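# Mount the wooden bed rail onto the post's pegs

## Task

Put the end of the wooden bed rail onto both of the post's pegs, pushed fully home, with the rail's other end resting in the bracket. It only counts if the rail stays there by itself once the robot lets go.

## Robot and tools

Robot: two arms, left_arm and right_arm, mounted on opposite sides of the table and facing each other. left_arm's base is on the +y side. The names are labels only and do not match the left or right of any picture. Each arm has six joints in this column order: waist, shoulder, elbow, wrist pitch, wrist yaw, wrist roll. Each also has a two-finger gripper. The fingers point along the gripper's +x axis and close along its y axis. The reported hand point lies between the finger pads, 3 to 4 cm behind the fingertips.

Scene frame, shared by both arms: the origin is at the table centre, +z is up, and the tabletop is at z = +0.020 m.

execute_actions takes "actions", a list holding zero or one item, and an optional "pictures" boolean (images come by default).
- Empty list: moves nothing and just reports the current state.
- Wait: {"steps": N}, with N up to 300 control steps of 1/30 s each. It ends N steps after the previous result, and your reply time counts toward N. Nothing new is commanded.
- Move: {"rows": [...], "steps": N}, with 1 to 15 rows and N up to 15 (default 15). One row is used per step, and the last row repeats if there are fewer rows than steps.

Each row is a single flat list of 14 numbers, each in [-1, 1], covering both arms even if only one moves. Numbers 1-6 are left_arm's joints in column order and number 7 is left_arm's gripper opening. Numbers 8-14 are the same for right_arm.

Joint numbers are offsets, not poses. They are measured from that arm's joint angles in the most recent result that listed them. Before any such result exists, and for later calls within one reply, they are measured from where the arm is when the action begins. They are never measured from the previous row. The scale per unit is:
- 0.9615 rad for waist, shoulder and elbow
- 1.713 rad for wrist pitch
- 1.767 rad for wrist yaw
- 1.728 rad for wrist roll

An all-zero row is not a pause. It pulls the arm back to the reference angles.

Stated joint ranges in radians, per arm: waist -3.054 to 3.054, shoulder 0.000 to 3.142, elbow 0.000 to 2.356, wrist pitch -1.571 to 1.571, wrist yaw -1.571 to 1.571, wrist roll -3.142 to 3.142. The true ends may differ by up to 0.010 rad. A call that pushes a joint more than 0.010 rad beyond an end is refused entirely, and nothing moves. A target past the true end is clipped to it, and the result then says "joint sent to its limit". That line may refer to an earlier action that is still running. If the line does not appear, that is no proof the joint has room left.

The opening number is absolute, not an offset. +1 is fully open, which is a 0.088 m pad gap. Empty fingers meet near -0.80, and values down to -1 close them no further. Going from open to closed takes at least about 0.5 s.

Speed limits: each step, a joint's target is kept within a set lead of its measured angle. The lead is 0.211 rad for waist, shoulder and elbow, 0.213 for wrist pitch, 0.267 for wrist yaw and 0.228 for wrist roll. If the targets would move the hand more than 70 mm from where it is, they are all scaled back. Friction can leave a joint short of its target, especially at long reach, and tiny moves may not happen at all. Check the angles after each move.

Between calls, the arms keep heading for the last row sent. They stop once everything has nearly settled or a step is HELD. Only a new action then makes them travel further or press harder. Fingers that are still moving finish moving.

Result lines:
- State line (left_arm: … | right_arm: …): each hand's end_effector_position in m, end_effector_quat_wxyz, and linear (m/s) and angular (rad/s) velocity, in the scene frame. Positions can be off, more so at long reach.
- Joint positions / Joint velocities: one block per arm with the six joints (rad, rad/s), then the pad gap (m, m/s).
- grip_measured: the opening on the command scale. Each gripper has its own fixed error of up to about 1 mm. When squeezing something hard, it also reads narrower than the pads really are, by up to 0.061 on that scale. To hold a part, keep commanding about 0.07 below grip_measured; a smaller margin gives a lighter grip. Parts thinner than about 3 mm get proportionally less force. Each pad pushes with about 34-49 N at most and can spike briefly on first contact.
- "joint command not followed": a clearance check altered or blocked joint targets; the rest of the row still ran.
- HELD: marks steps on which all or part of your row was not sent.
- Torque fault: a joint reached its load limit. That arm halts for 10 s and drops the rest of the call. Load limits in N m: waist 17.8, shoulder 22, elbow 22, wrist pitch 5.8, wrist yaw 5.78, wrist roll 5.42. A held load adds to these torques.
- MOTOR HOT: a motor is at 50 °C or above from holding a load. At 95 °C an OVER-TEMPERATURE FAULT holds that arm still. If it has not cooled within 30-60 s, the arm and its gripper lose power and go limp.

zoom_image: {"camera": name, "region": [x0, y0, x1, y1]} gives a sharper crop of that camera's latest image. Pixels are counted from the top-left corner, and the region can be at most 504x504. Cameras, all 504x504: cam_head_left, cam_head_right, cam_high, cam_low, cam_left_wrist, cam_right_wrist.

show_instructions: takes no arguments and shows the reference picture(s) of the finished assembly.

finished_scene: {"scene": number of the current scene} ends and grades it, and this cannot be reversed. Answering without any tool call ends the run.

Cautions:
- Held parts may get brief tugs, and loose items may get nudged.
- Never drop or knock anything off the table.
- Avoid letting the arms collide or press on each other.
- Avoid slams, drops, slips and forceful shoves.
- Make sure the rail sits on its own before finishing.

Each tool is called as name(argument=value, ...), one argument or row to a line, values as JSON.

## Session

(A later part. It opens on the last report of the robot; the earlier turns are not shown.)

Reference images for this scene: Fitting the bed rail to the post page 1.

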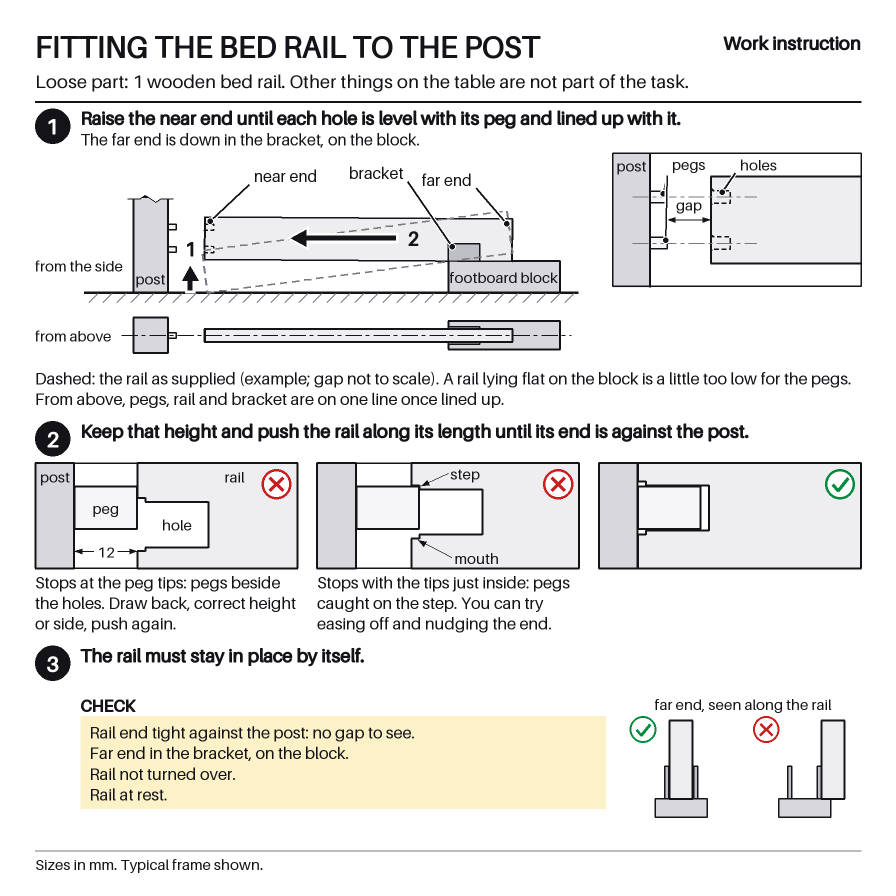

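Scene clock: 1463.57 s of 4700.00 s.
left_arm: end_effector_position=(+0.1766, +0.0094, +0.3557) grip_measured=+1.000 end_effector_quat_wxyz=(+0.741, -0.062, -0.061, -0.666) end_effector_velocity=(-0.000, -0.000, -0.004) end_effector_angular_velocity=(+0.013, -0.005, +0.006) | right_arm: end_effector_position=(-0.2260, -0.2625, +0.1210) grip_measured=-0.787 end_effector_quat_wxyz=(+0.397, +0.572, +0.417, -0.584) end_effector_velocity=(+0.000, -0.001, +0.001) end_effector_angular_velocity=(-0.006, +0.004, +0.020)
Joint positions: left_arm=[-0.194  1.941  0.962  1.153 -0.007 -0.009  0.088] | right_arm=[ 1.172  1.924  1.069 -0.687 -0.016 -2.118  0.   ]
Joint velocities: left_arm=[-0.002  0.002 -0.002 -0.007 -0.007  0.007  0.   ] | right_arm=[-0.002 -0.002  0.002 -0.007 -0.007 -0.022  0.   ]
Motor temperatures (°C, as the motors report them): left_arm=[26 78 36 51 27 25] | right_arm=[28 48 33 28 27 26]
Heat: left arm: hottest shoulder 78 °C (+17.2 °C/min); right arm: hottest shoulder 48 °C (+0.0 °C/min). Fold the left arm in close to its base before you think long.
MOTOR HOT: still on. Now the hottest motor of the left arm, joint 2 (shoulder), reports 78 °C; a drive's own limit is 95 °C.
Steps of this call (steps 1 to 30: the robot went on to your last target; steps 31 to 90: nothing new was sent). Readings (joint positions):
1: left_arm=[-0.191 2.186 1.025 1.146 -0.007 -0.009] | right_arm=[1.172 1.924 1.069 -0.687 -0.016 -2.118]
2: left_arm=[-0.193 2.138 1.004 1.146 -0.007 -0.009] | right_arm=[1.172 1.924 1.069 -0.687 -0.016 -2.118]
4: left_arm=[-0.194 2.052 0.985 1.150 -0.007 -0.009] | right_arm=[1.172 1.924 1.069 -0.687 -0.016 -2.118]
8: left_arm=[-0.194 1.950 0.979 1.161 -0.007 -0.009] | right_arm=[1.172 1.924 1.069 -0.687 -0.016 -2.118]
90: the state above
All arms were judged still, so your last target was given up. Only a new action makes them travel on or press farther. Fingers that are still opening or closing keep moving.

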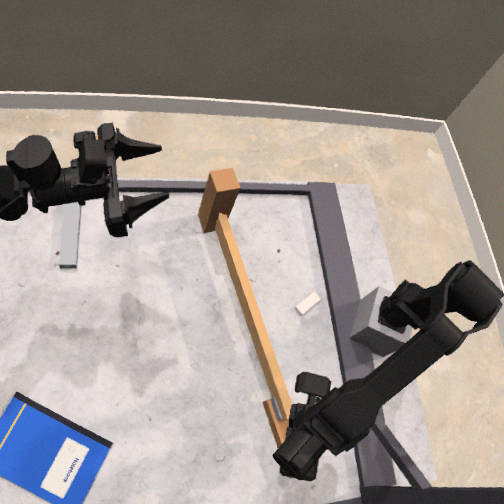

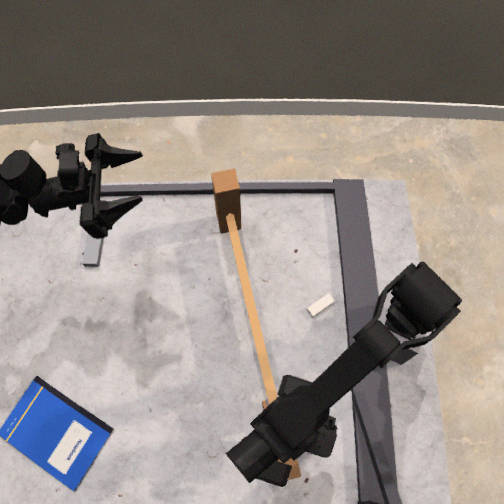

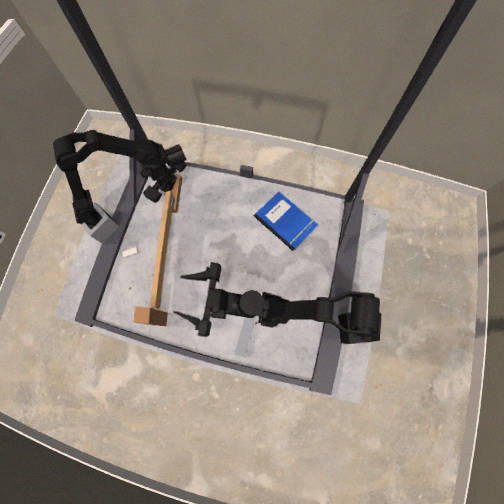

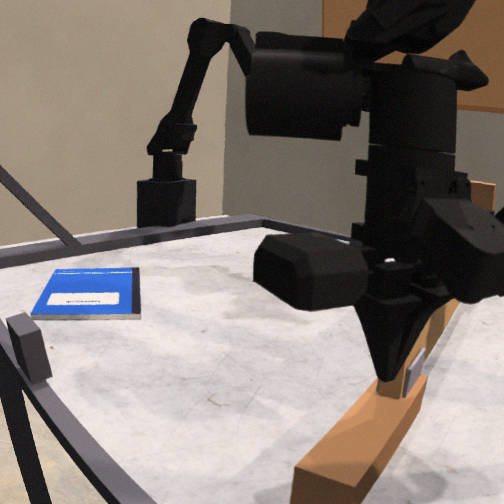

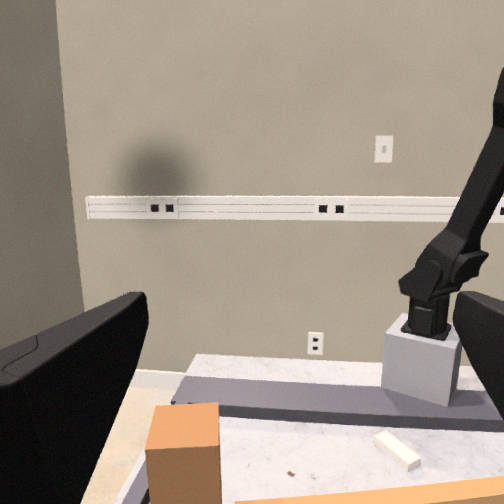

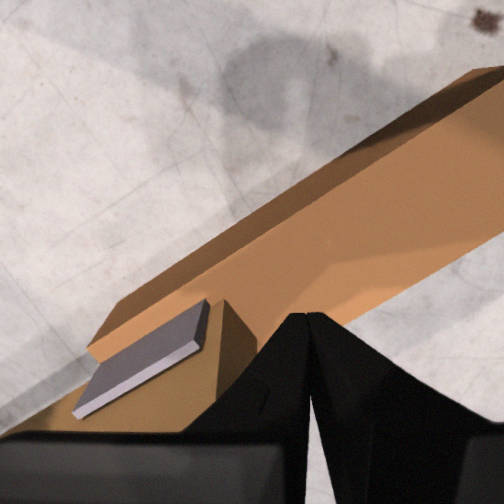

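execute_actions(
  actions=[
    {"rows": [[0,-0.45,-0.5,0,0,0,-1,0,0,0,0,0,0,-1]], "steps": 15},
  ],
  pictures=false,
)

execute_actions(
  actions=[
    {"steps": 300},
  ],
  pictures=false,
)

execute_actions(
  actions=[
    {"steps": 300},
  ],
  pictures=false,
)

execute_actions(
  actions=[
    {"steps": 300},
  ],
  pictures=false,
)

execute_actions(
  actions=[
    {"steps": 300},
  ],
  pictures=false,
)

execute_actions(
  actions=[
    {"steps": 300},
  ],
  pictures=false,
)

execute_actions(
  actions=[
    {"steps": 300},
  ],
  pictures=false,
)

Scene clock: 1475.20 s of 4700.00 s.
left_arm: end_effector_position=(+0.1652, +0.1238, +0.3533) grip_measured=-0.729 end_effector_quat_wxyz=(+0.742, -0.045, -0.043, -0.667) end_effector_velocity=(-0.001, +0.009, -0.011) end_effector_angular_velocity=(+0.029, +0.026, +0.002) | right_arm: end_effector_position=(-0.2261, -0.2626, +0.1210) grip_measured=-0.787 end_effector_quat_wxyz=(+0.397, +0.572, +0.417, -0.584) end_effector_velocity=(+0.001, -0.005, -0.002) end_effector_angular_velocity=(-0.027, +0.006, +0.006)
Joint positions: left_arm=[-0.194  1.525  0.494  1.155 -0.007 -0.009  0.003] | right_arm=[ 1.172  1.924  1.069 -0.687 -0.016 -2.118  0.   ]
Joint velocities: left_arm=[-0.002 -0.022 -0.046 -0.007 -0.007 -0.022 -0.175] | right_arm=[-0.002  0.002 -0.007 -0.007 -0.022 -0.007  0.   ]
Motor temperatures (°C, as the motors report them): left_arm=[26 73 36 51 27 25] | right_arm=[28 48 33 28 27 26]
Heat: left arm: hottest shoulder 73 °C (+7.1 °C/min); right arm: hottest shoulder 48 °C (+0.0 °C/min). Fold the left arm in close to its base before you think long.
MOTOR HOT: still on. Now the hottest motor of the left arm, joint 2 (shoulder), reports 73 °C; a drive's own limit is 95 °C.
Steps of this call (steps 1 to 90: nothing new was sent; then 8.13 s passed at rest; steps 91 to 105: all 15 steps of this action). Readings (joint positions):
91: left_arm=[-0.194 1.908 0.922 1.150 -0.007 -0.009] | right_arm=[1.172 1.924 1.069 -0.687 -0.016 -2.118]
92: left_arm=[-0.194 1.859 0.856 1.148 -0.007 -0.009] | right_arm=[1.172 1.924 1.069 -0.687 -0.016 -2.118]
94: left_arm=[-0.194 1.745 0.727 1.149 -0.007 -0.009] | right_arm=[1.172 1.924 1.069 -0.687 -0.016 -2.118]
98: left_arm=[-0.194 1.551 0.545 1.158 -0.007 -0.009] | right_arm=[1.172 1.924 1.069 -0.687 -0.016 -2.118]
105: the state above

Scene clock: 1485.20 s of 4700.00 s.
left_arm: end_effector_position=(+0.1651, +0.1245, +0.3542) grip_measured=-0.786 end_effector_quat_wxyz=(+0.742, -0.046, -0.044, -0.667) end_effector_velocity=(+0.000, +0.000, -0.002) end_effector_angular_velocity=(+0.006, +0.009, +0.004) | right_arm: end_effector_position=(-0.2261, -0.2626, +0.1210) grip_measured=-0.787 end_effector_quat_wxyz=(+0.397, +0.572, +0.417, -0.584) end_effector_velocity=(+0.001, -0.002, +0.000) end_effector_angular_velocity=(-0.010, +0.001, +0.020)
Joint positions: left_arm=[-0.194  1.521  0.492  1.155 -0.007 -0.009  0.   ] | right_arm=[ 1.172  1.924  1.069 -0.687 -0.016 -2.118  0.   ]
Joint velocities: left_arm=[-0.002 -0.002 -0.002 -0.007 -0.007 -0.007 -0.   ] | right_arm=[-0.002 -0.002 -0.002 -0.007 -0.007 -0.022 -0.   ]
Motor temperatures (°C, as the motors report them): left_arm=[26 69 35 50 27 25] | right_arm=[27 48 33 28 26 26]
Heat: left arm: hottest shoulder 69 °C (-1.0 °C/min); right arm: hottest shoulder 48 °C (+0.0 °C/min). Fold the left arm in close to its base before you think long.
MOTOR HOT: still on. Now the hottest motor of the left arm, joint 2 (shoulder), reports 69 °C; a drive's own limit is 95 °C.
Steps of this call (steps 1 to 15: the robot went on to your last target; steps 16 to 90: nothing new was sent; then 7.00 s passed at rest). Readings (joint positions):
1: left_arm=[-0.194 1.524 0.493 1.155 -0.007 -0.009] | right_arm=[1.172 1.924 1.069 -0.687 -0.016 -2.118]
2: left_arm=[-0.194 1.524 0.493 1.155 -0.007 -0.009] | right_arm=[1.172 1.924 1.069 -0.687 -0.016 -2.118]
4: left_arm=[-0.194 1.522 0.493 1.155 -0.007 -0.009] | right_arm=[1.172 1.924 1.069 -0.687 -0.016 -2.118]
8: left_arm=[-0.194 1.521 0.492 1.155 -0.007 -0.009] | right_arm=[1.172 1.924 1.069 -0.687 -0.016 -2.118]
90: the state above
All arms were judged still, so your last target was given up. Only a new action makes them travel on or press farther. Fingers that are still opening or closing keep moving.

Scene clock: 1495.20 s of 4700.00 s.
left_arm: end_effector_position=(+0.1651, +0.1245, +0.3542) grip_measured=-0.786 end_effector_quat_wxyz=(+0.742, -0.046, -0.044, -0.667) end_effector_velocity=(+0.002, +0.002, -0.000) end_effector_angular_velocity=(-0.002, -0.007, +0.011) | right_arm: end_effector_position=(-0.2261, -0.2626, +0.1210) grip_measured=-0.787 end_effector_quat_wxyz=(+0.397, +0.572, +0.417, -0.584) end_effector_velocity=(+0.003, -0.001, +0.000) end_effector_angular_velocity=(-0.001, -0.010, +0.005)
Joint positions: left_arm=[-0.194  1.521  0.492  1.155 -0.007 -0.009  0.   ] | right_arm=[ 1.172  1.924  1.069 -0.687 -0.016 -2.118  0.   ]
Joint velocities: left_arm=[ 0.002 -0.002 -0.007  0.007 -0.007  0.007 -0.   ] | right_arm=[-0.002 -0.002 -0.002 -0.007  0.007 -0.007 -0.   ]
Motor temperatures (°C, as the motors report them): left_arm=[26 65 35 50 27 25] | right_arm=[27 48 33 28 26 26]
Heat: left arm: hottest shoulder 65 °C (-8.1 °C/min); right arm: hottest shoulder 48 °C (+1.0 °C/min). Fold the left arm in close to its base before you think long.
MOTOR HOT: still on. Now the hottest motor of the left arm, joint 2 (shoulder), reports 65 °C; a drive's own limit is 95 °C.
Steps of this call (steps 1 to 90: nothing new was sent; then 7.00 s passed at rest). Readings (joint positions):
1: left_arm=[-0.194 1.521 0.492 1.155 -0.007 -0.009] | right_arm=[1.172 1.924 1.069 -0.687 -0.016 -2.118]
2: left_arm=[-0.194 1.521 0.492 1.155 -0.007 -0.009] | right_arm=[1.172 1.924 1.069 -0.687 -0.016 -2.118]
4: left_arm=[-0.194 1.521 0.492 1.155 -0.007 -0.009] | right_arm=[1.172 1.924 1.069 -0.687 -0.016 -2.118]
8: left_arm=[-0.194 1.521 0.492 1.155 -0.007 -0.009] | right_arm=[1.172 1.924 1.069 -0.687 -0.016 -2.118]
90: the state above

Scene clock: 1505.20 s of 4700.00 s.
left_arm: end_effector_position=(+0.1651, +0.1245, +0.3542) grip_measured=-0.786 end_effector_quat_wxyz=(+0.742, -0.046, -0.044, -0.667) end_effector_velocity=(+0.000, +0.001, +0.000) end_effector_angular_velocity=(+0.002, +0.008, +0.004) | right_arm: end_effector_position=(-0.2261, -0.2626, +0.1210) grip_measured=-0.787 end_effector_quat_wxyz=(+0.397, +0.572, +0.417, -0.584) end_effector_velocity=(+0.002, +0.001, -0.003) end_effector_angular_velocity=(+0.003, -0.007, +0.005)
Joint positions: left_arm=[-0.194  1.521  0.492  1.155 -0.007 -0.009  0.   ] | right_arm=[ 1.172  1.924  1.069 -0.687 -0.016 -2.118  0.   ]
Joint velocities: left_arm=[-0.002 -0.007 -0.002 -0.007 -0.007 -0.007 -0.   ] | right_arm=[-0.002  0.007 -0.002  0.007  0.007 -0.007 -0.   ]
Motor temperatures (°C, as the motors report them): left_arm=[26 63 35 49 27 25] | right_arm=[27 48 33 28 26 26]
Heat: left arm: hottest shoulder 63 °C (-13.0 °C/min); right arm: hottest shoulder 48 °C (+1.0 °C/min). Fold the left arm in close to its base before you think long.
MOTOR HOT: still on. Now the hottest motor of the left arm, joint 2 (shoulder), reports 63 °C; a drive's own limit is 95 °C.
Steps of this call (steps 1 to 90: nothing new was sent; then 7.00 s passed at rest). Readings (joint positions):
1: left_arm=[-0.194 1.521 0.492 1.155 -0.007 -0.009] | right_arm=[1.172 1.924 1.069 -0.687 -0.016 -2.118]
2: left_arm=[-0.194 1.521 0.492 1.155 -0.007 -0.009] | right_arm=[1.172 1.924 1.069 -0.687 -0.016 -2.118]
4: left_arm=[-0.194 1.521 0.492 1.155 -0.007 -0.009] | right_arm=[1.172 1.924 1.069 -0.687 -0.016 -2.118]
8: left_arm=[-0.194 1.521 0.492 1.155 -0.007 -0.009] | right_arm=[1.172 1.924 1.069 -0.687 -0.016 -2.118]
90: the state above

Scene clock: 1515.20 s of 4700.00 s.
left_arm: end_effector_position=(+0.1651, +0.1245, +0.3542) grip_measured=-0.786 end_effector_quat_wxyz=(+0.742, -0.046, -0.044, -0.667) end_effector_velocity=(+0.002, +0.002, -0.002) end_effector_angular_velocity=(+0.006, +0.011, +0.018) | right_arm: end_effector_position=(-0.2261, -0.2626, +0.1210) grip_measured=-0.787 end_effector_quat_wxyz=(+0.397, +0.572, +0.417, -0.584) end_effector_velocity=(-0.002, +0.002, +0.001) end_effector_angular_velocity=(+0.005, +0.013, +0.005)
Joint positions: left_arm=[-0.194  1.521  0.492  1.155 -0.007 -0.009  0.   ] | right_arm=[ 1.172  1.924  1.069 -0.687 -0.016 -2.118  0.   ]
Joint velocities: left_arm=[-0.002 -0.007 -0.007 -0.007 -0.022 -0.007 -0.   ] | right_arm=[-0.002 -0.002  0.002  0.007 -0.007 -0.007 -0.   ]
Motor temperatures (°C, as the motors report them): left_arm=[26 60 35 49 27 25] | right_arm=[27 48 33 28 26 26]
Heat: left arm: hottest shoulder 60 °C (-18.0 °C/min); right arm: hottest shoulder 48 °C (+0.0 °C/min). Fold the left arm in close to its base before you think long.
MOTOR HOT: still on. Now the hottest motor of the left arm, joint 2 (shoulder), reports 60 °C; a drive's own limit is 95 °C.
Steps of this call (steps 1 to 90: nothing new was sent; then 7.00 s passed at rest). Readings (joint positions):
1: left_arm=[-0.194 1.521 0.492 1.155 -0.007 -0.009] | right_arm=[1.172 1.924 1.069 -0.687 -0.016 -2.118]
2: left_arm=[-0.194 1.521 0.492 1.155 -0.007 -0.009] | right_arm=[1.172 1.924 1.069 -0.687 -0.016 -2.118]
4: left_arm=[-0.194 1.521 0.492 1.155 -0.007 -0.009] | right_arm=[1.172 1.924 1.069 -0.687 -0.016 -2.118]
8: left_arm=[-0.194 1.521 0.492 1.155 -0.007 -0.009] | right_arm=[1.172 1.924 1.069 -0.687 -0.016 -2.118]
90: the state above

Scene clock: 1525.20 s of 4700.00 s.
left_arm: end_effector_position=(+0.1651, +0.1245, +0.3542) grip_measured=-0.786 end_effector_quat_wxyz=(+0.742, -0.046, -0.044, -0.667) end_effector_velocity=(+0.000, -0.000, -0.007) end_effector_angular_velocity=(+0.026, +0.013, +0.014) | right_arm: end_effector_position=(-0.2261, -0.2626, +0.1210) grip_measured=-0.787 end_effector_quat_wxyz=(+0.397, +0.572, +0.417, -0.584) end_effector_velocity=(-0.001, -0.005, -0.001) end_effector_angular_velocity=(-0.023, +0.009, +0.025)
Joint positions: left_arm=[-0.194  1.521  0.492  1.155 -0.007 -0.009  0.   ] | right_arm=[ 1.172  1.924  1.069 -0.687 -0.016 -2.118  0.   ]
Joint velocities: left_arm=[-0.007  0.002 -0.002 -0.022 -0.022 -0.007 -0.   ] | right_arm=[ 0.002  0.002 -0.002 -0.007 -0.022 -0.022 -0.   ]
Motor temperatures (°C, as the motors report them): left_arm=[26 59 35 49 27 25] | right_arm=[27 48 33 28 26 26]
Heat: left arm: hottest shoulder 59 °C (-18.3 °C/min); right arm: hottest shoulder 48 °C (+0.0 °C/min). Fold the left arm in close to its base before you think long.
MOTOR HOT: still on. Now the hottest motor of the left arm, joint 2 (shoulder), reports 59 °C; a drive's own limit is 95 °C.
Steps of this call (steps 1 to 90: nothing new was sent; then 7.00 s passed at rest). Readings (joint positions):
1: left_arm=[-0.194 1.521 0.492 1.155 -0.007 -0.009] | right_arm=[1.172 1.924 1.069 -0.687 -0.016 -2.118]
2: left_arm=[-0.194 1.521 0.492 1.155 -0.007 -0.009] | right_arm=[1.172 1.924 1.069 -0.687 -0.016 -2.118]
4: left_arm=[-0.194 1.521 0.492 1.155 -0.007 -0.009] | right_arm=[1.172 1.924 1.069 -0.687 -0.016 -2.118]
8: left_arm=[-0.194 1.521 0.492 1.155 -0.007 -0.009] | right_arm=[1.172 1.924 1.069 -0.687 -0.016 -2.118]
90: the state above

Scene clock: 1535.20 s of 4700.00 s.
left_arm: end_effector_position=(+0.1651, +0.1245, +0.3542) grip_measured=-0.786 end_effector_quat_wxyz=(+0.742, -0.046, -0.044, -0.667) end_effector_velocity=(-0.002, +0.001, +0.002) end_effector_angular_velocity=(-0.006, -0.009, -0.009) | right_arm: end_effector_position=(-0.2261, -0.2626, +0.1210) grip_measured=-0.787 end_effector_quat_wxyz=(+0.397, +0.572, +0.417, -0.584) end_effector_velocity=(+0.002, -0.005, +0.000) end_effector_angular_velocity=(-0.021, -0.008, +0.025)
Joint positions: left_arm=[-0.194  1.521  0.492  1.155 -0.007 -0.009  0.   ] | right_arm=[ 1.172  1.924  1.069 -0.687 -0.016 -2.118  0.   ]
Joint velocities: left_arm=[-0.002 -0.002 -0.002  0.007  0.007  0.007 -0.   ] | right_arm=[ 0.002 -0.002 -0.002 -0.022 -0.007 -0.022 -0.   ]
Motor temperatures (°C, as the motors report them): left_arm=[26 58 34 48 27 25] | right_arm=[27 48 33 28 26 26]
Heat: left arm: hottest shoulder 58 °C (-15.1 °C/min); right arm: hottest shoulder 48 °C (+0.0 °C/min). Fold the left arm in close to its base before you think long.
MOTOR HOT: still on. Now the hottest motor of the left arm, joint 2 (shoulder), reports 58 °C; a drive's own limit is 95 °C.
Steps of this call (steps 1 to 90: nothing new was sent; then 7.00 s passed at rest). Readings (joint positions):
1: left_arm=[-0.194 1.521 0.492 1.155 -0.007 -0.009] | right_arm=[1.172 1.924 1.069 -0.687 -0.016 -2.118]
2: left_arm=[-0.194 1.521 0.492 1.155 -0.007 -0.009] | right_arm=[1.172 1.924 1.069 -0.687 -0.016 -2.118]
4: left_arm=[-0.194 1.521 0.492 1.155 -0.007 -0.009] | right_arm=[1.172 1.924 1.069 -0.687 -0.016 -2.118]
8: left_arm=[-0.194 1.521 0.492 1.155 -0.007 -0.009] | right_arm=[1.172 1.924 1.069 -0.687 -0.016 -2.118]
90: the state above

execute_actions(
  actions=[
    {"rows": [[-0.13,1,1,-0.2,0,0,-1,0,0,0,0,0,0,-1]], "steps": 15},
  ],
  pictures=false,
)

execute_actions(
  actions=[
    {"steps": 60},
  ],
  pictures=false,
)

execute_actions(
  actions=[
    {"rows": [[0,0.44,0.385,0,0,0,-1,0,0,0,0,0,0,-1]], "steps": 15},
  ],
  pictures=false,
)

execute_actions(
  actions=[
    {"steps": 45},
  ],
  pictures=false,
)

Scene clock: 1541.07 s of 4700.00 s.
left_arm: end_effector_position=(+0.1099, -0.0822, +0.2385) grip_measured=-0.786 end_effector_quat_wxyz=(+0.700, +0.047, +0.051, -0.711) end_effector_velocity=(-0.010, -0.257, -0.346) end_effector_angular_velocity=(+0.193, -0.013, -0.001) | right_arm: end_effector_position=(-0.2261, -0.2626, +0.1210) grip_measured=-0.787 end_effector_quat_wxyz=(+0.397, +0.572, +0.417, -0.584) end_effector_velocity=(-0.001, -0.003, +0.000) end_effector_angular_velocity=(-0.019, +0.012, +0.006)
Joint positions: left_arm=[-0.319  2.322  1.362  0.821 -0.008 -0.009  0.   ] | right_arm=[ 1.172  1.924  1.069 -0.687 -0.016 -2.118  0.   ]
Joint velocities: left_arm=[-0.007  1.512  1.341 -0.022 -0.007  0.007 -0.   ] | right_arm=[-0.002 -0.002 -0.002 -0.007 -0.022 -0.007  0.   ]
Motor temperatures (°C, as the motors report them): left_arm=[26 57 34 48 27 25] | right_arm=[27 48 33 28 26 26]
Heat: left arm: hottest shoulder 57 °C (-13.0 °C/min); right arm: hottest shoulder 48 °C (+0.0 °C/min). Fold the left arm in close to its base before you think long.
MOTOR HOT: still on. Now the hottest motor of the left arm, joint 2 (shoulder), reports 57 °C; a drive's own limit is 95 °C.
Steps of this call (steps 1 to 90: nothing new was sent; then 2.37 s passed at rest; steps 91 to 105: all 15 steps of this action). Readings (joint positions):
91: left_arm=[-0.207 1.547 0.521 1.117 -0.016 -0.009] | right_arm=[1.172 1.924 1.069 -0.687 -0.016 -2.118]
92: left_arm=[-0.230 1.585 0.574 1.064 -0.016 -0.009] | right_arm=[1.172 1.924 1.069 -0.687 -0.016 -2.118]
94: left_arm=[-0.276 1.690 0.694 0.950 -0.010 -0.009] | right_arm=[1.172 1.924 1.069 -0.687 -0.016 -2.118]
98: left_arm=[-0.317 1.928 0.939 0.845 -0.008 -0.009] | right_arm=[1.172 1.924 1.069 -0.687 -0.016 -2.118]
105: the state above

Scene clock: 1543.07 s of 4700.00 s.
left_arm: end_effector_position=(+0.1096, -0.0955, +0.1844) grip_measured=-0.786 end_effector_quat_wxyz=(+0.698, +0.071, +0.075, -0.709) end_effector_velocity=(-0.000, +0.001, -0.001) end_effector_angular_velocity=(+0.007, -0.009, +0.003) | right_arm: end_effector_position=(-0.2261, -0.2626, +0.1210) grip_measured=-0.787 end_effector_quat_wxyz=(+0.397, +0.572, +0.417, -0.584) end_effector_velocity=(+0.001, -0.001, -0.002) end_effector_angular_velocity=(-0.006, +0.004, +0.005)
Joint positions: left_arm=[-0.319  2.468  1.448  0.813 -0.008 -0.009  0.   ] | right_arm=[ 1.172  1.924  1.069 -0.687 -0.016 -2.118  0.   ]
Joint velocities: left_arm=[-0.002 -0.002 -0.002 -0.007 -0.007  0.007 -0.   ] | right_arm=[-0.002  0.002 -0.007  0.007 -0.007 -0.007  0.   ]
Motor temperatures (°C, as the motors report them): left_arm=[26 57 35 48 27 25] | right_arm=[27 48 33 28 26 26]
Heat: left arm: hottest shoulder 57 °C (-13.0 °C/min); right arm: hottest shoulder 48 °C (+0.0 °C/min). Fold the left arm in close to its base before you think long.
MOTOR HOT: still on. Now the hottest motor of the left arm, joint 2 (shoulder), reports 57 °C; a drive's own limit is 95 °C.
Steps of this call (steps 1 to 30: the robot went on to your last target; steps 31 to 60: nothing new was sent). Readings (joint positions):
1: left_arm=[-0.319 2.362 1.395 0.821 -0.008 -0.009] | right_arm=[1.172 1.924 1.069 -0.687 -0.016 -2.118]
2: left_arm=[-0.319 2.393 1.414 0.818 -0.008 -0.009] | right_arm=[1.172 1.924 1.069 -0.687 -0.016 -2.118]
4: left_arm=[-0.319 2.436 1.424 0.811 -0.008 -0.009] | right_arm=[1.172 1.924 1.069 -0.687 -0.016 -2.118]
8: left_arm=[-0.319 2.468 1.427 0.808 -0.008 -0.009] | right_arm=[1.172 1.924 1.069 -0.687 -0.016 -2.118]
60: the state above
All arms were judged still, so your last target was given up. Only a new action makes them travel on or press farther. Fingers that are still opening or closing keep moving.

Scene clock: 1543.57 s of 4700.00 s.
left_arm: end_effector_position=(+0.1087, -0.1322, +0.0705) grip_measured=-0.786 end_effector_quat_wxyz=(+0.696, +0.089, +0.092, -0.707) end_effector_velocity=(-0.002, -0.040, +0.068) end_effector_angular_velocity=(-0.183, -0.004, +0.003) | right_arm: end_effector_position=(-0.2261, -0.2626, +0.1210) grip_measured=-0.787 end_effector_quat_wxyz=(+0.397, +0.572, +0.417, -0.584) end_effector_velocity=(+0.001, -0.002, +0.000) end_effector_angular_velocity=(-0.010, +0.001, +0.005)
Joint positions: left_arm=[-0.319  2.873  1.804  0.812 -0.008 -0.009  0.   ] | right_arm=[ 1.172  1.924  1.069 -0.687 -0.016 -2.118  0.   ]
Joint velocities: left_arm=[-0.002 -0.007  0.154  0.022 -0.007  0.007 -0.   ] | right_arm=[-0.002 -0.002 -0.002 -0.007 -0.007 -0.007 -0.   ]
Motor temperatures (°C, as the motors report them): left_arm=[26 57 35 48 27 25] | right_arm=[27 48 33 28 26 26]
Heat: left arm: hottest shoulder 57 °C (-12.1 °C/min); right arm: hottest shoulder 48 °C (+0.0 °C/min). Fold the left arm in close to its base before you think long.
MOTOR HOT: still on. Now the hottest motor of the left arm, joint 2 (shoulder), reports 57 °C; a drive's own limit is 95 °C.
Steps of this call (steps 1 to 15: all 15 steps of this action). Readings (joint positions):
1: left_arm=[-0.319 2.504 1.489 0.813 -0.008 -0.009] | right_arm=[1.172 1.924 1.069 -0.687 -0.016 -2.118]
2: left_arm=[-0.319 2.551 1.562 0.818 -0.008 -0.009] | right_arm=[1.172 1.924 1.069 -0.687 -0.016 -2.118]
4: left_arm=[-0.319 2.652 1.693 0.818 -0.008 -0.009] | right_arm=[1.172 1.924 1.069 -0.687 -0.016 -2.118]
8: left_arm=[-0.319 2.795 1.784 0.817 -0.008 -0.009] | right_arm=[1.172 1.924 1.069 -0.687 -0.016 -2.118]
15: the state above

Scene clock: 1545.07 s of 4700.00 s.
left_arm: end_effector_position=(+0.1086, -0.1344, +0.0740) grip_measured=-0.786 end_effector_quat_wxyz=(+0.696, +0.086, +0.089, -0.707) end_effector_velocity=(-0.004, +0.001, -0.001) end_effector_angular_velocity=(+0.007, +0.005, +0.002) | right_arm: end_effector_position=(-0.2261, -0.2626, +0.1210) grip_measured=-0.787 end_effector_quat_wxyz=(+0.397, +0.572, +0.417, -0.584) end_effector_velocity=(-0.000, +0.003, +0.001) end_effector_angular_velocity=(+0.014, +0.002, +0.005)
Joint positions: left_arm=[-0.319  2.873  1.813  0.813 -0.008 -0.009  0.   ] | right_arm=[ 1.172  1.924  1.069 -0.687 -0.016 -2.118  0.   ]
Joint velocities: left_arm=[-0.007 -0.002 -0.002 -0.007 -0.007 -0.007 -0.   ] | right_arm=[-0.002 -0.002  0.002  0.007  0.007 -0.007  0.   ]
Motor temperatures (°C, as the motors report them): left_arm=[26 58 35 48 27 25] | right_arm=[27 48 33 28 26 26]
Heat: left arm: hottest shoulder 58 °C (-11.0 °C/min); right arm: hottest shoulder 48 °C (+0.0 °C/min). Fold the left arm in close to its base before you think long.
MOTOR HOT: still on. Now the hottest motor of the left arm, joint 2 (shoulder), reports 58 °C; a drive's own limit is 95 °C.
Steps of this call (steps 1 to 15: the robot went on to your last target; steps 16 to 45: nothing new was sent). Readings (joint positions):
1: left_arm=[-0.319 2.873 1.809 0.813 -0.008 -0.009] | right_arm=[1.172 1.924 1.069 -0.687 -0.016 -2.118]
2: left_arm=[-0.319 2.873 1.812 0.813 -0.008 -0.009] | right_arm=[1.172 1.924 1.069 -0.687 -0.016 -2.118]
4: left_arm=[-0.319 2.873 1.813 0.813 -0.008 -0.009] | right_arm=[1.172 1.924 1.069 -0.687 -0.016 -2.118]
8: left_arm=[-0.319 2.873 1.813 0.813 -0.008 -0.009] | right_arm=[1.172 1.924 1.069 -0.687 -0.016 -2.118]
45: the state above
All arms were judged still, so your last target was given up. Only a new action makes them travel on or press farther. Fingers that are still opening or closing keep moving.

execute_actions(
  actions=[
    {"rows": [[0,0.11,0,-0.03,0,0,-1,0,0,0,0,0,0,-1]], "steps": 15},
  ],
  pictures=false,
)

execute_actions(
  actions=[
    {"rows": [[0,0.04,0.19,-0.075,0,0,-1,0,0,0,0,0,0,-1]], "steps": 15},
  ],
  pictures=false,
)

execute_actions(
  actions=[
    {"rows": [[0,0.05,0.19,-0.075,0,0,-1,0,0,0,0,0,0,-1]], "steps": 15},
  ],
  pictures=false,
)

execute_actions(
  actions=[
    {"steps": 20},
  ],
  pictures=false,
)

Scene clock: 1549.77 s of 4700.00 s.
left_arm: end_effector_position=(+0.1087, -0.1308, +0.0532) grip_measured=-0.786 end_effector_quat_wxyz=(+0.694, +0.102, +0.104, -0.705) end_effector_velocity=(-0.001, -0.000, +0.002) end_effector_angular_velocity=(+0.003, +0.019, +0.011) | right_arm: end_effector_position=(-0.2261, -0.2626, +0.1210) grip_measured=-0.787 end_effector_quat_wxyz=(+0.397, +0.572, +0.417, -0.584) end_effector_velocity=(+0.001, +0.002, +0.000) end_effector_angular_velocity=(+0.011, -0.001, +0.005)
Joint positions: left_arm=[-0.319  2.907  1.829  0.786 -0.008 -0.009  0.   ] | right_arm=[ 1.172  1.924  1.069 -0.687 -0.016 -2.118  0.   ]
Joint velocities: left_arm=[-0.002 -0.007 -0.002 -0.007 -0.007 -0.022 -0.   ] | right_arm=[-0.002 -0.002 -0.002  0.007  0.007 -0.007 -0.   ]
Motor temperatures (°C, as the motors report them): left_arm=[26 59 35 48 27 25] | right_arm=[27 48 33 28 26 26]
Heat: left arm: hottest shoulder 59 °C (-8.1 °C/min); right arm: hottest shoulder 48 °C (+0.0 °C/min). Fold the left arm in close to its base before you think long.
MOTOR HOT: still on. Now the hottest motor of the left arm, joint 2 (shoulder), reports 59 °C; a drive's own limit is 95 °C.
Steps of this call (steps 1 to 90: nothing new was sent; then 1.20 s passed at rest; steps 91 to 105: all 15 steps of this action). Readings (joint positions):
91: left_arm=[-0.319 2.884 1.814 0.808 -0.008 -0.009] | right_arm=[1.172 1.924 1.069 -0.687 -0.016 -2.118]
92: left_arm=[-0.319 2.893 1.819 0.800 -0.008 -0.009] | right_arm=[1.172 1.924 1.069 -0.687 -0.016 -2.118]
94: left_arm=[-0.319 2.906 1.826 0.797 -0.008 -0.009] | right_arm=[1.172 1.924 1.069 -0.687 -0.016 -2.118]
98: left_arm=[-0.319 2.907 1.828 0.789 -0.008 -0.009] | right_arm=[1.172 1.924 1.069 -0.687 -0.016 -2.118]
105: the state above

Scene clock: 1550.27 s of 4700.00 s.
left_arm: end_effector_position=(+0.1079, -0.1608, +0.0850) grip_measured=-0.786 end_effector_quat_wxyz=(+0.696, +0.090, +0.093, -0.707) end_effector_velocity=(-0.001, -0.007, +0.013) end_effector_angular_velocity=(-0.027, -0.008, +0.003) | right_arm: end_effector_position=(-0.2265, -0.2629, +0.1210) grip_measured=-0.787 end_effector_quat_wxyz=(+0.397, +0.572, +0.417, -0.584) end_effector_velocity=(+0.001, -0.002, +0.000) end_effector_angular_velocity=(-0.009, +0.001, +0.034)
Joint positions: left_arm=[-0.319  2.921  2.     0.661 -0.008 -0.009  0.   ] | right_arm=[ 1.173  1.924  1.069 -0.687 -0.016 -2.118  0.   ]
Joint velocities: left_arm=[-0.002 -0.002  0.032 -0.007 -0.007  0.007 -0.   ] | right_arm=[-0.002 -0.002 -0.002 -0.007 -0.007 -0.037 -0.   ]
Motor temperatures (°C, as the motors report them): left_arm=[26 59 35 48 27 25] | right_arm=[27 48 33 28 26 26]
Heat: left arm: hottest shoulder 59 °C (-8.1 °C/min); right arm: hottest shoulder 48 °C (+0.0 °C/min). Fold the left arm in close to its base before you think long.
MOTOR HOT: still on. Now the hottest motor of the left arm, joint 2 (shoulder), reports 59 °C; a drive's own limit is 95 °C.
Steps of this call (steps 1 to 15: all 15 steps of this action). Readings (joint positions):
1: left_arm=[-0.319 2.907 1.869 0.752 -0.008 -0.009] | right_arm=[1.172 1.924 1.069 -0.687 -0.016 -2.118]
2: left_arm=[-0.319 2.914 1.914 0.710 -0.008 -0.009] | right_arm=[1.172 1.924 1.069 -0.687 -0.016 -2.118]
4: left_arm=[-0.319 2.920 1.960 0.686 -0.008 -0.009] | right_arm=[1.172 1.924 1.069 -0.687 -0.016 -2.118]
8: left_arm=[-0.319 2.920 1.997 0.666 -0.008 -0.009] | right_arm=[1.172 1.924 1.069 -0.687 -0.016 -2.118]
15: the state above

Scene clock: 1550.77 s of 4700.00 s.
left_arm: end_effector_position=(+0.1073, -0.1757, +0.0891) grip_measured=-0.786 end_effector_quat_wxyz=(+0.694, +0.103, +0.105, -0.705) end_effector_velocity=(+0.003, +0.001, -0.001) end_effector_angular_velocity=(+0.007, +0.005, +0.012) | right_arm: end_effector_position=(-0.2266, -0.2627, +0.1210) grip_measured=-0.787 end_effector_quat_wxyz=(+0.397, +0.572, +0.417, -0.584) end_effector_velocity=(+0.001, -0.002, +0.000) end_effector_angular_velocity=(-0.010, +0.001, +0.005)
Joint positions: left_arm=[-0.32   2.957  2.138  0.524 -0.008 -0.009  0.   ] | right_arm=[ 1.173  1.924  1.069 -0.686 -0.016 -2.118  0.   ]
Joint velocities: left_arm=[ 0.002 -0.002 -0.002 -0.007 -0.007 -0.007  0.   ] | right_arm=[-0.002 -0.002 -0.002 -0.007 -0.007 -0.007  0.   ]
Motor temperatures (°C, as the motors report them): left_arm=[26 59 35 48 27 25] | right_arm=[27 48 33 28 26 26]
Heat: left arm: hottest shoulder 59 °C (-8.1 °C/min); right arm: hottest shoulder 48 °C (+0.0 °C/min). Fold the left arm in close to its base before you think long.
MOTOR HOT: still on. Now the hottest motor of the left arm, joint 2 (shoulder), reports 59 °C; a drive's own limit is 95 °C.
Steps of this call (steps 1 to 15: all 15 steps of this action). Readings (joint positions):
1: left_arm=[-0.319 2.927 2.039 0.621 -0.008 -0.009] | right_arm=[1.173 1.924 1.069 -0.687 -0.016 -2.118]
2: left_arm=[-0.319 2.938 2.079 0.585 -0.008 -0.009] | right_arm=[1.173 1.924 1.069 -0.687 -0.016 -2.118]
4: left_arm=[-0.320 2.950 2.115 0.552 -0.008 -0.009] | right_arm=[1.173 1.924 1.069 -0.686 -0.016 -2.118]
8: left_arm=[-0.320 2.957 2.136 0.530 -0.008 -0.009] | right_arm=[1.173 1.924 1.069 -0.686 -0.016 -2.118]
15: the state above

Scene clock: 1551.43 s of 4700.00 s.
left_arm: end_effector_position=(+0.1073, -0.1757, +0.0890) grip_measured=-0.786 end_effector_quat_wxyz=(+0.694, +0.103, +0.105, -0.705) end_effector_velocity=(-0.003, -0.000, +0.001) end_effector_angular_velocity=(+0.003, +0.009, -0.007) | right_arm: end_effector_position=(-0.2266, -0.2627, +0.1210) grip_measured=-0.787 end_effector_quat_wxyz=(+0.397, +0.572, +0.417, -0.584) end_effector_velocity=(+0.002, -0.005, +0.000) end_effector_angular_velocity=(-0.021, -0.008, +0.025)
Joint positions: left_arm=[-0.32   2.957  2.138  0.524 -0.008 -0.009  0.   ] | right_arm=[ 1.173  1.924  1.069 -0.686 -0.016 -2.118  0.   ]
Joint velocities: left_arm=[-0.002 -0.002  0.002 -0.007  0.007 -0.007  0.   ] | right_arm=[ 0.002 -0.002 -0.002 -0.022 -0.007 -0.022  0.   ]
Motor temperatures (°C, as the motors report them): left_arm=[26 60 35 49 27 25] | right_arm=[27 48 33 28 26 26]
Heat: left arm: hottest shoulder 60 °C (-6.1 °C/min); right arm: hottest shoulder 48 °C (+0.0 °C/min). Fold the left arm in close to its base before you think long.
MOTOR HOT: still on. Now the hottest motor of the left arm, joint 2 (shoulder), reports 60 °C; a drive's own limit is 95 °C.
Steps of this call (steps 1 to 15: the robot went on to your last target; steps 16 to 20: nothing new was sent). Readings (joint positions):
1: left_arm=[-0.320 2.957 2.138 0.524 -0.008 -0.009] | right_arm=[1.173 1.924 1.069 -0.686 -0.016 -2.118]
2: left_arm=[-0.320 2.957 2.138 0.524 -0.008 -0.009] | right_arm=[1.173 1.924 1.069 -0.686 -0.016 -2.118]
4: left_arm=[-0.320 2.957 2.138 0.524 -0.008 -0.009] | right_arm=[1.173 1.924 1.069 -0.686 -0.016 -2.118]
8: left_arm=[-0.320 2.957 2.138 0.524 -0.008 -0.009] | right_arm=[1.173 1.924 1.069 -0.686 -0.016 -2.118]
20: the state above
All arms were judged still, so your last target was given up. Only a new action makes them travel on or press farther. Fingers that are still opening or closing keep moving.

Went higher than planned; it's touching the rail. Look.

execute_actions(
  actions=[],
)

Scene clock: 1554.20 s of 4700.00 s.
left_arm: end_effector_position=(+0.1073, -0.1757, +0.0890) grip_measured=-0.786 end_effector_quat_wxyz=(+0.694, +0.103, +0.105, -0.705) end_effector_velocity=(-0.001, -0.000, +0.002) end_effector_angular_velocity=(-0.007, -0.009, +0.002) | right_arm: end_effector_position=(-0.2266, -0.2627, +0.1210) grip_measured=-0.787 end_effector_quat_wxyz=(+0.397, +0.572, +0.417, -0.584) end_effector_velocity=(+0.001, -0.002, +0.000) end_effector_angular_velocity=(-0.010, +0.001, +0.020)
Joint positions: left_arm=[-0.32   2.957  2.138  0.524 -0.008 -0.009  0.   ] | right_arm=[ 1.173  1.924  1.069 -0.686 -0.016 -2.118  0.   ]
Joint velocities: left_arm=[-0.002 -0.002 -0.002  0.007 -0.007  0.007 -0.   ] | right_arm=[-0.002 -0.002 -0.002 -0.007 -0.007 -0.022  0.   ]
Motor temperatures (°C, as the motors report them): left_arm=[26 61 36 49 27 25] | right_arm=[27 48 33 28 26 26]
Heat: left arm: hottest shoulder 61 °C (-5.0 °C/min); right arm: hottest shoulder 48 °C (+0.0 °C/min). Fold the left arm in close to its base before you think long.
MOTOR HOT: still on. Now the hottest motor of the left arm, joint 2 (shoulder), reports 61 °C; a drive's own limit is 95 °C.
Steps of this call (steps 1 to 83: nothing new was sent). Readings (joint positions):
1: left_arm=[-0.320 2.957 2.138 0.524 -0.008 -0.009] | right_arm=[1.173 1.924 1.069 -0.686 -0.016 -2.118]
2: left_arm=[-0.320 2.957 2.138 0.524 -0.008 -0.009] | right_arm=[1.173 1.924 1.069 -0.686 -0.016 -2.118]
4: left_arm=[-0.320 2.957 2.138 0.524 -0.008 -0.009] | right_arm=[1.173 1.924 1.069 -0.686 -0.016 -2.118]
8: left_arm=[-0.320 2.957 2.138 0.524 -0.008 -0.009] | right_arm=[1.173 1.924 1.069 -0.686 -0.016 -2.118]
83: the state above

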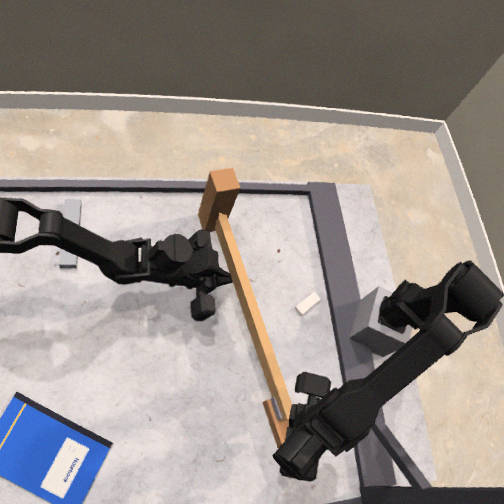

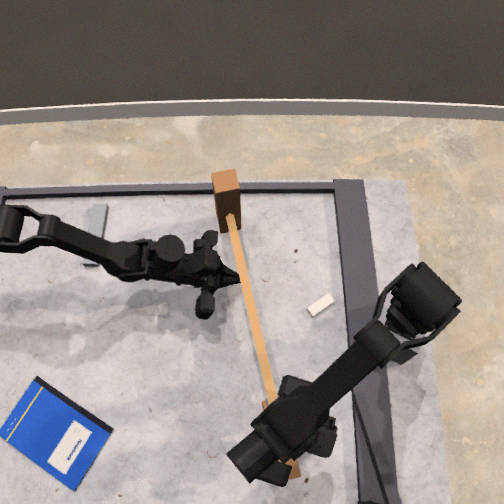

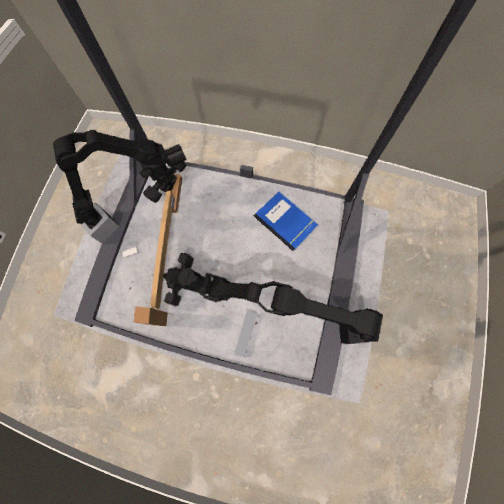

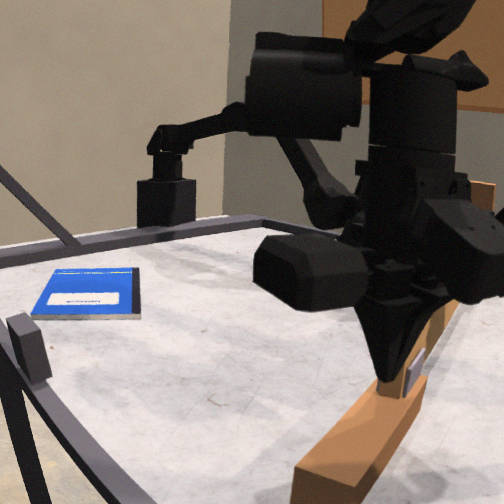

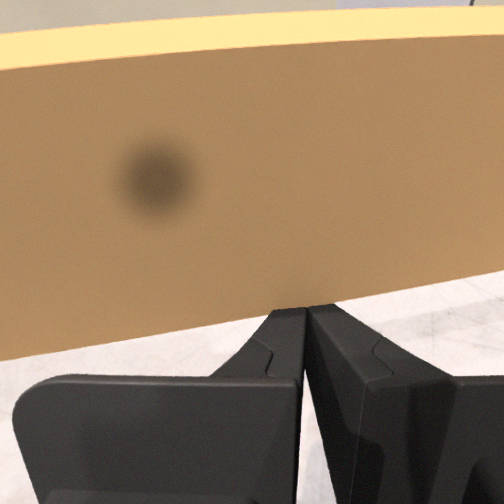

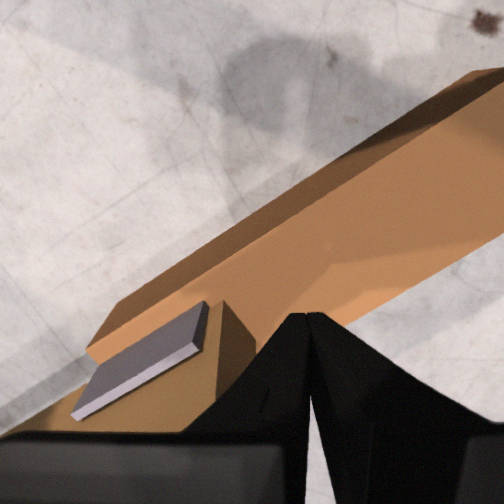

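execute_actions(
  actions=[
    {"rows": [[0,0,-0.014,0,0,0,-1,0.012,0,0,0,0.012,0,-1],[0,0,-0.014,0,0,0,-1,0.012,0,0,0,0.012,0,-1],[0,0,-0.014,0,0,0,-1,0.012,0,0,0,0.012,0,-1],[0,0,-0.014,0,0,0,-1,0.012,0,0,0,0.012,0,-1],[0,0,-0.014,0,0,0,-1,-0.025,0,0,0,0.012,0,-1]], "steps": 12},
  ],
  pictures=false,
)

execute_actions(
  actions=[
    {"rows": [[0,0,-0.014,0,0,0,-1,0.012,0,0,0,0.012,0,-1],[0,0,-0.014,0,0,0,-1,0.012,0,0,0,0.012,0,-1],[0,0,-0.014,0,0,0,-1,0.012,0,0,0,0.012,0,-1],[0,0,-0.014,0,0,0,-1,0.012,0,0,0,0.012,0,-1],[0,0,-0.014,0,0,0,-1,-0.025,0,0,0,0.012,0,-1]], "steps": 12},
  ],
  pictures=false,
)

execute_actions(
  actions=[
    {"rows": [[0,0,-0.014,0,0,0,-1,0.012,0,0,0,0.012,0,-1],[0,0,-0.014,0,0,0,-1,0.012,0,0,0,0.012,0,-1],[0,0,-0.014,0,0,0,-1,0.012,0,0,0,0.012,0,-1],[0,0,-0.014,0,0,0,-1,0.012,0,0,0,0.012,0,-1],[0,0,-0.014,0,0,0,-1,-0.025,0,0,0,0.012,0,-1]], "steps": 12},
  ],
  pictures=false,
)

execute_actions(
  actions=[
    {"rows": [[0,0,-0.014,0,0,0,-1,0.012,0,0,0,0.012,0,-1],[0,0,-0.014,0,0,0,-1,0.012,0,0,0,0.012,0,-1],[0,0,-0.014,0,0,0,-1,0.012,0,0,0,0.012,0,-1],[0,0,-0.014,0,0,0,-1,0.012,0,0,0,0.012,0,-1],[0,0,-0.014,0,0,0,-1,-0.025,0,0,0,0.012,0,-1]], "steps": 12},
  ],
  pictures=false,
)

execute_actions(
  actions=[
    {"rows": [[0,0,-0.014,0,0,0,-1,0.012,0,0,0,0.012,0,-1],[0,0,-0.014,0,0,0,-1,0.012,0,0,0,0.012,0,-1],[0,0,-0.014,0,0,0,-1,0.012,0,0,0,0.012,0,-1],[0,0,-0.014,0,0,0,-1,0.012,0,0,0,0.012,0,-1],[0,0,-0.014,0,0,0,-1,-0.025,0,0,0,0.012,0,-1]], "steps": 12},
  ],
  pictures=false,
)

Scene clock: 1567.60 s of 4700.00 s.
left_arm: end_effector_position=(+0.1073, -0.1740, +0.0854) grip_measured=-0.786 end_effector_quat_wxyz=(+0.693, +0.106, +0.108, -0.705) end_effector_velocity=(-0.001, +0.001, -0.004) end_effector_angular_velocity=(+0.012, +0.004, +0.007) | right_arm: end_effector_position=(-0.2257, -0.2620, +0.1210) grip_measured=-0.787 end_effector_quat_wxyz=(+0.396, +0.573, +0.417, -0.583) end_effector_velocity=(-0.001, +0.000, +0.000) end_effector_angular_velocity=(-0.008, +0.022, +0.001)
Joint positions: left_arm=[-0.32   2.957  2.13   0.523 -0.008 -0.009  0.   ] | right_arm=[ 1.172  1.924  1.069 -0.686 -0.012 -2.118  0.   ]
Joint velocities: left_arm=[-0.002  0.002 -0.002 -0.007 -0.007 -0.007  0.   ] | right_arm=[-0.007 -0.002 -0.002  0.007 -0.022 -0.007  0.   ]
Motor temperatures (°C, as the motors report them): left_arm=[26 66 41 52 27 25] | right_arm=[27 48 33 28 26 26]
Heat: left arm: hottest shoulder 66 °C (+4.0 °C/min); right arm: hottest shoulder 48 °C (+0.0 °C/min). Fold the left arm in close to its base before you think long.
MOTOR HOT: still on. Now the hottest motor of the left arm, joint 2 (shoulder), reports 66 °C; a drive's own limit is 95 °C.
Steps of this call (steps 1 to 90: nothing new was sent; then 10.00 s passed at rest; steps 91 to 102: all 12 steps of this action). Readings (joint positions):
91: left_arm=[-0.320 2.957 2.136 0.524 -0.008 -0.009] | right_arm=[1.174 1.924 1.069 -0.686 -0.014 -2.118]
92: left_arm=[-0.320 2.957 2.134 0.523 -0.008 -0.009] | right_arm=[1.176 1.924 1.069 -0.686 -0.010 -2.118]
94: left_arm=[-0.320 2.957 2.132 0.523 -0.008 -0.009] | right_arm=[1.180 1.924 1.069 -0.686 -0.004 -2.118]
98: left_arm=[-0.320 2.957 2.130 0.523 -0.008 -0.009] | right_arm=[1.172 1.924 1.069 -0.686 -0.011 -2.118]
102: the state above

Scene clock: 1568.00 s of 4700.00 s.
left_arm: end_effector_position=(+0.1074, -0.1733, +0.0840) grip_measured=-0.786 end_effector_quat_wxyz=(+0.693, +0.107, +0.110, -0.704) end_effector_velocity=(-0.003, -0.000, +0.001) end_effector_angular_velocity=(+0.003, +0.009, -0.007) | right_arm: end_effector_position=(-0.2256, -0.2618, +0.1210) grip_measured=-0.787 end_effector_quat_wxyz=(+0.396, +0.574, +0.417, -0.582) end_effector_velocity=(+0.001, +0.000, -0.001) end_effector_angular_velocity=(-0.003, +0.007, +0.000)
Joint positions: left_arm=[-0.32   2.957  2.127  0.522 -0.008 -0.009  0.   ] | right_arm=[ 1.172  1.924  1.069 -0.686 -0.009 -2.118  0.   ]
Joint velocities: left_arm=[-0.002 -0.002  0.002 -0.007  0.007 -0.007 -0.   ] | right_arm=[-0.007 -0.002 -0.007  0.007 -0.007 -0.007 -0.   ]
Motor temperatures (°C, as the motors report them): left_arm=[26 66 41 52 27 25] | right_arm=[27 48 33 28 26 26]
Heat: left arm: hottest shoulder 66 °C (+4.0 °C/min); right arm: hottest shoulder 48 °C (+0.0 °C/min). Fold the left arm in close to its base before you think long.
MOTOR HOT: still on. Now the hottest motor of the left arm, joint 2 (shoulder), reports 66 °C; a drive's own limit is 95 °C.
Steps of this call (steps 1 to 12: all 12 steps of this action). Readings (joint positions):
1: left_arm=[-0.320 2.957 2.128 0.523 -0.008 -0.009] | right_arm=[1.174 1.924 1.069 -0.686 -0.010 -2.118]
2: left_arm=[-0.320 2.957 2.128 0.522 -0.008 -0.009] | right_arm=[1.177 1.924 1.069 -0.686 -0.005 -2.118]
4: left_arm=[-0.320 2.957 2.127 0.522 -0.008 -0.009] | right_arm=[1.181 1.924 1.069 -0.686 0.001 -2.118]
8: left_arm=[-0.320 2.957 2.127 0.522 -0.008 -0.009] | right_arm=[1.173 1.924 1.069 -0.686 -0.009 -2.118]
12: the state above

Scene clock: 1568.40 s of 4700.00 s.
left_arm: end_effector_position=(+0.1074, -0.1729, +0.0832) grip_measured=-0.786 end_effector_quat_wxyz=(+0.693, +0.108, +0.110, -0.704) end_effector_velocity=(-0.004, +0.001, -0.001) end_effector_angular_velocity=(+0.007, +0.005, +0.002) | right_arm: end_effector_position=(-0.2256, -0.2617, +0.1210) grip_measured=-0.787 end_effector_quat_wxyz=(+0.396, +0.575, +0.418, -0.581) end_effector_velocity=(+0.005, -0.004, -0.001) end_effector_angular_velocity=(-0.025, -0.011, +0.000)
Joint positions: left_arm=[-0.32   2.957  2.125  0.522 -0.008 -0.009  0.   ] | right_arm=[ 1.173  1.924  1.069 -0.685 -0.008 -2.118  0.   ]
Joint velocities: left_arm=[-0.007 -0.002 -0.002 -0.007 -0.007 -0.007 -0.   ] | right_arm=[-0.007  0.002 -0.002 -0.022 -0.007 -0.007 -0.001]
Motor temperatures (°C, as the motors report them): left_arm=[26 66 40 52 27 25] | right_arm=[27 48 33 28 26 26]
Heat: left arm: hottest shoulder 66 °C (+4.1 °C/min); right arm: hottest shoulder 48 °C (+0.0 °C/min). Fold the left arm in close to its base before you think long.
MOTOR HOT: still on. Now the hottest motor of the left arm, joint 2 (shoulder), reports 66 °C; a drive's own limit is 95 °C.
Steps of this call (steps 1 to 12: all 12 steps of this action). Readings (joint positions):
1: left_arm=[-0.320 2.957 2.126 0.522 -0.008 -0.009] | right_arm=[1.174 1.924 1.069 -0.686 -0.008 -2.118]
2: left_arm=[-0.320 2.957 2.126 0.522 -0.008 -0.009] | right_arm=[1.177 1.924 1.069 -0.686 -0.002 -2.118]
4: left_arm=[-0.320 2.957 2.126 0.522 -0.008 -0.009] | right_arm=[1.181 1.924 1.069 -0.686 0.003 -2.118]
8: left_arm=[-0.320 2.957 2.126 0.522 -0.008 -0.009] | right_arm=[1.173 1.924 1.069 -0.685 -0.007 -2.118]
12: the state above

Scene clock: 1568.80 s of 4700.00 s.
left_arm: end_effector_position=(+0.1074, -0.1728, +0.0829) grip_measured=-0.786 end_effector_quat_wxyz=(+0.693, +0.108, +0.110, -0.704) end_effector_velocity=(-0.001, +0.001, -0.001) end_effector_angular_velocity=(+0.007, -0.009, +0.002) | right_arm: end_effector_position=(-0.2256, -0.2617, +0.1210) grip_measured=-0.787 end_effector_quat_wxyz=(+0.397, +0.575, +0.418, -0.581) end_effector_velocity=(+0.000, -0.004, +0.001) end_effector_angular_velocity=(-0.019, +0.012, +0.006)
Joint positions: left_arm=[-0.32   2.957  2.124  0.522 -0.008 -0.009  0.   ] | right_arm=[ 1.174  1.924  1.069 -0.685 -0.006 -2.118  0.   ]
Joint velocities: left_arm=[-0.002 -0.002 -0.002 -0.007 -0.007  0.007 -0.   ] | right_arm=[-0.002 -0.007 -0.007 -0.007 -0.022 -0.007 -0.   ]
Motor temperatures (°C, as the motors report them): left_arm=[26 67 40 52 27 25] | right_arm=[27 48 33 28 26 26]
Heat: left arm: hottest shoulder 67 °C (+5.0 °C/min); right arm: hottest shoulder 48 °C (+0.0 °C/min). Fold the left arm in close to its base before you think long.
MOTOR HOT: still on. Now the hottest motor of the left arm, joint 2 (shoulder), reports 67 °C; a drive's own limit is 95 °C.
Steps of this call (steps 1 to 12: all 12 steps of this action). Readings (joint positions):
1: left_arm=[-0.320 2.957 2.125 0.522 -0.008 -0.009] | right_arm=[1.175 1.924 1.069 -0.685 -0.006 -2.118]
2: left_arm=[-0.320 2.957 2.125 0.522 -0.008 -0.009] | right_arm=[1.178 1.924 1.069 -0.685 -0.000 -2.118]
4: left_arm=[-0.320 2.957 2.124 0.522 -0.008 -0.009] | right_arm=[1.182 1.924 1.069 -0.685 0.006 -2.118]
8: left_arm=[-0.320 2.957 2.124 0.522 -0.008 -0.009] | right_arm=[1.174 1.924 1.069 -0.685 -0.005 -2.118]
12: the state above

Scene clock: 1569.20 s of 4700.00 s.
left_arm: end_effector_position=(+0.1074, -0.1725, +0.0824) grip_measured=-0.786 end_effector_quat_wxyz=(+0.693, +0.109, +0.111, -0.704) end_effector_velocity=(+0.002, +0.001, -0.001) end_effector_angular_velocity=(+0.007, +0.000, +0.021) | right_arm: end_effector_position=(-0.2256, -0.2616, +0.1210) grip_measured=-0.787 end_effector_quat_wxyz=(+0.397, +0.576, +0.418, -0.580) end_effector_velocity=(+0.001, -0.002, +0.000) end_effector_angular_velocity=(-0.019, +0.012, +0.001)
Joint positions: left_arm=[-0.32   2.957  2.123  0.522 -0.008 -0.009  0.   ] | right_arm=[ 1.174  1.924  1.069 -0.685 -0.004 -2.118  0.   ]
Joint velocities: left_arm=[-0.002 -0.002 -0.002 -0.007 -0.022 -0.007 -0.   ] | right_arm=[-0.007 -0.002 -0.002 -0.007 -0.022 -0.007 -0.   ]
Motor temperatures (°C, as the motors report them): left_arm=[26 67 40 52 27 25] | right_arm=[27 48 33 28 26 26]
Heat: left arm: hottest shoulder 67 °C (+5.0 °C/min); right arm: hottest shoulder 48 °C (+0.0 °C/min). Fold the left arm in close to its base before you think long.
MOTOR HOT: still on. Now the hottest motor of the left arm, joint 2 (shoulder), reports 67 °C; a drive's own limit is 95 °C.
Steps of this call (steps 1 to 12: all 12 steps of this action). Readings (joint positions):
1: left_arm=[-0.320 2.957 2.124 0.522 -0.008 -0.009] | right_arm=[1.176 1.924 1.069 -0.685 -0.004 -2.118]
2: left_arm=[-0.320 2.957 2.124 0.522 -0.008 -0.009] | right_arm=[1.179 1.924 1.069 -0.685 0.002 -2.118]
4: left_arm=[-0.320 2.957 2.124 0.522 -0.008 -0.009] | right_arm=[1.183 1.924 1.069 -0.685 0.008 -2.118]
8: left_arm=[-0.320 2.957 2.123 0.522 -0.008 -0.009] | right_arm=[1.175 1.924 1.069 -0.685 -0.003 -2.118]
12: the state above


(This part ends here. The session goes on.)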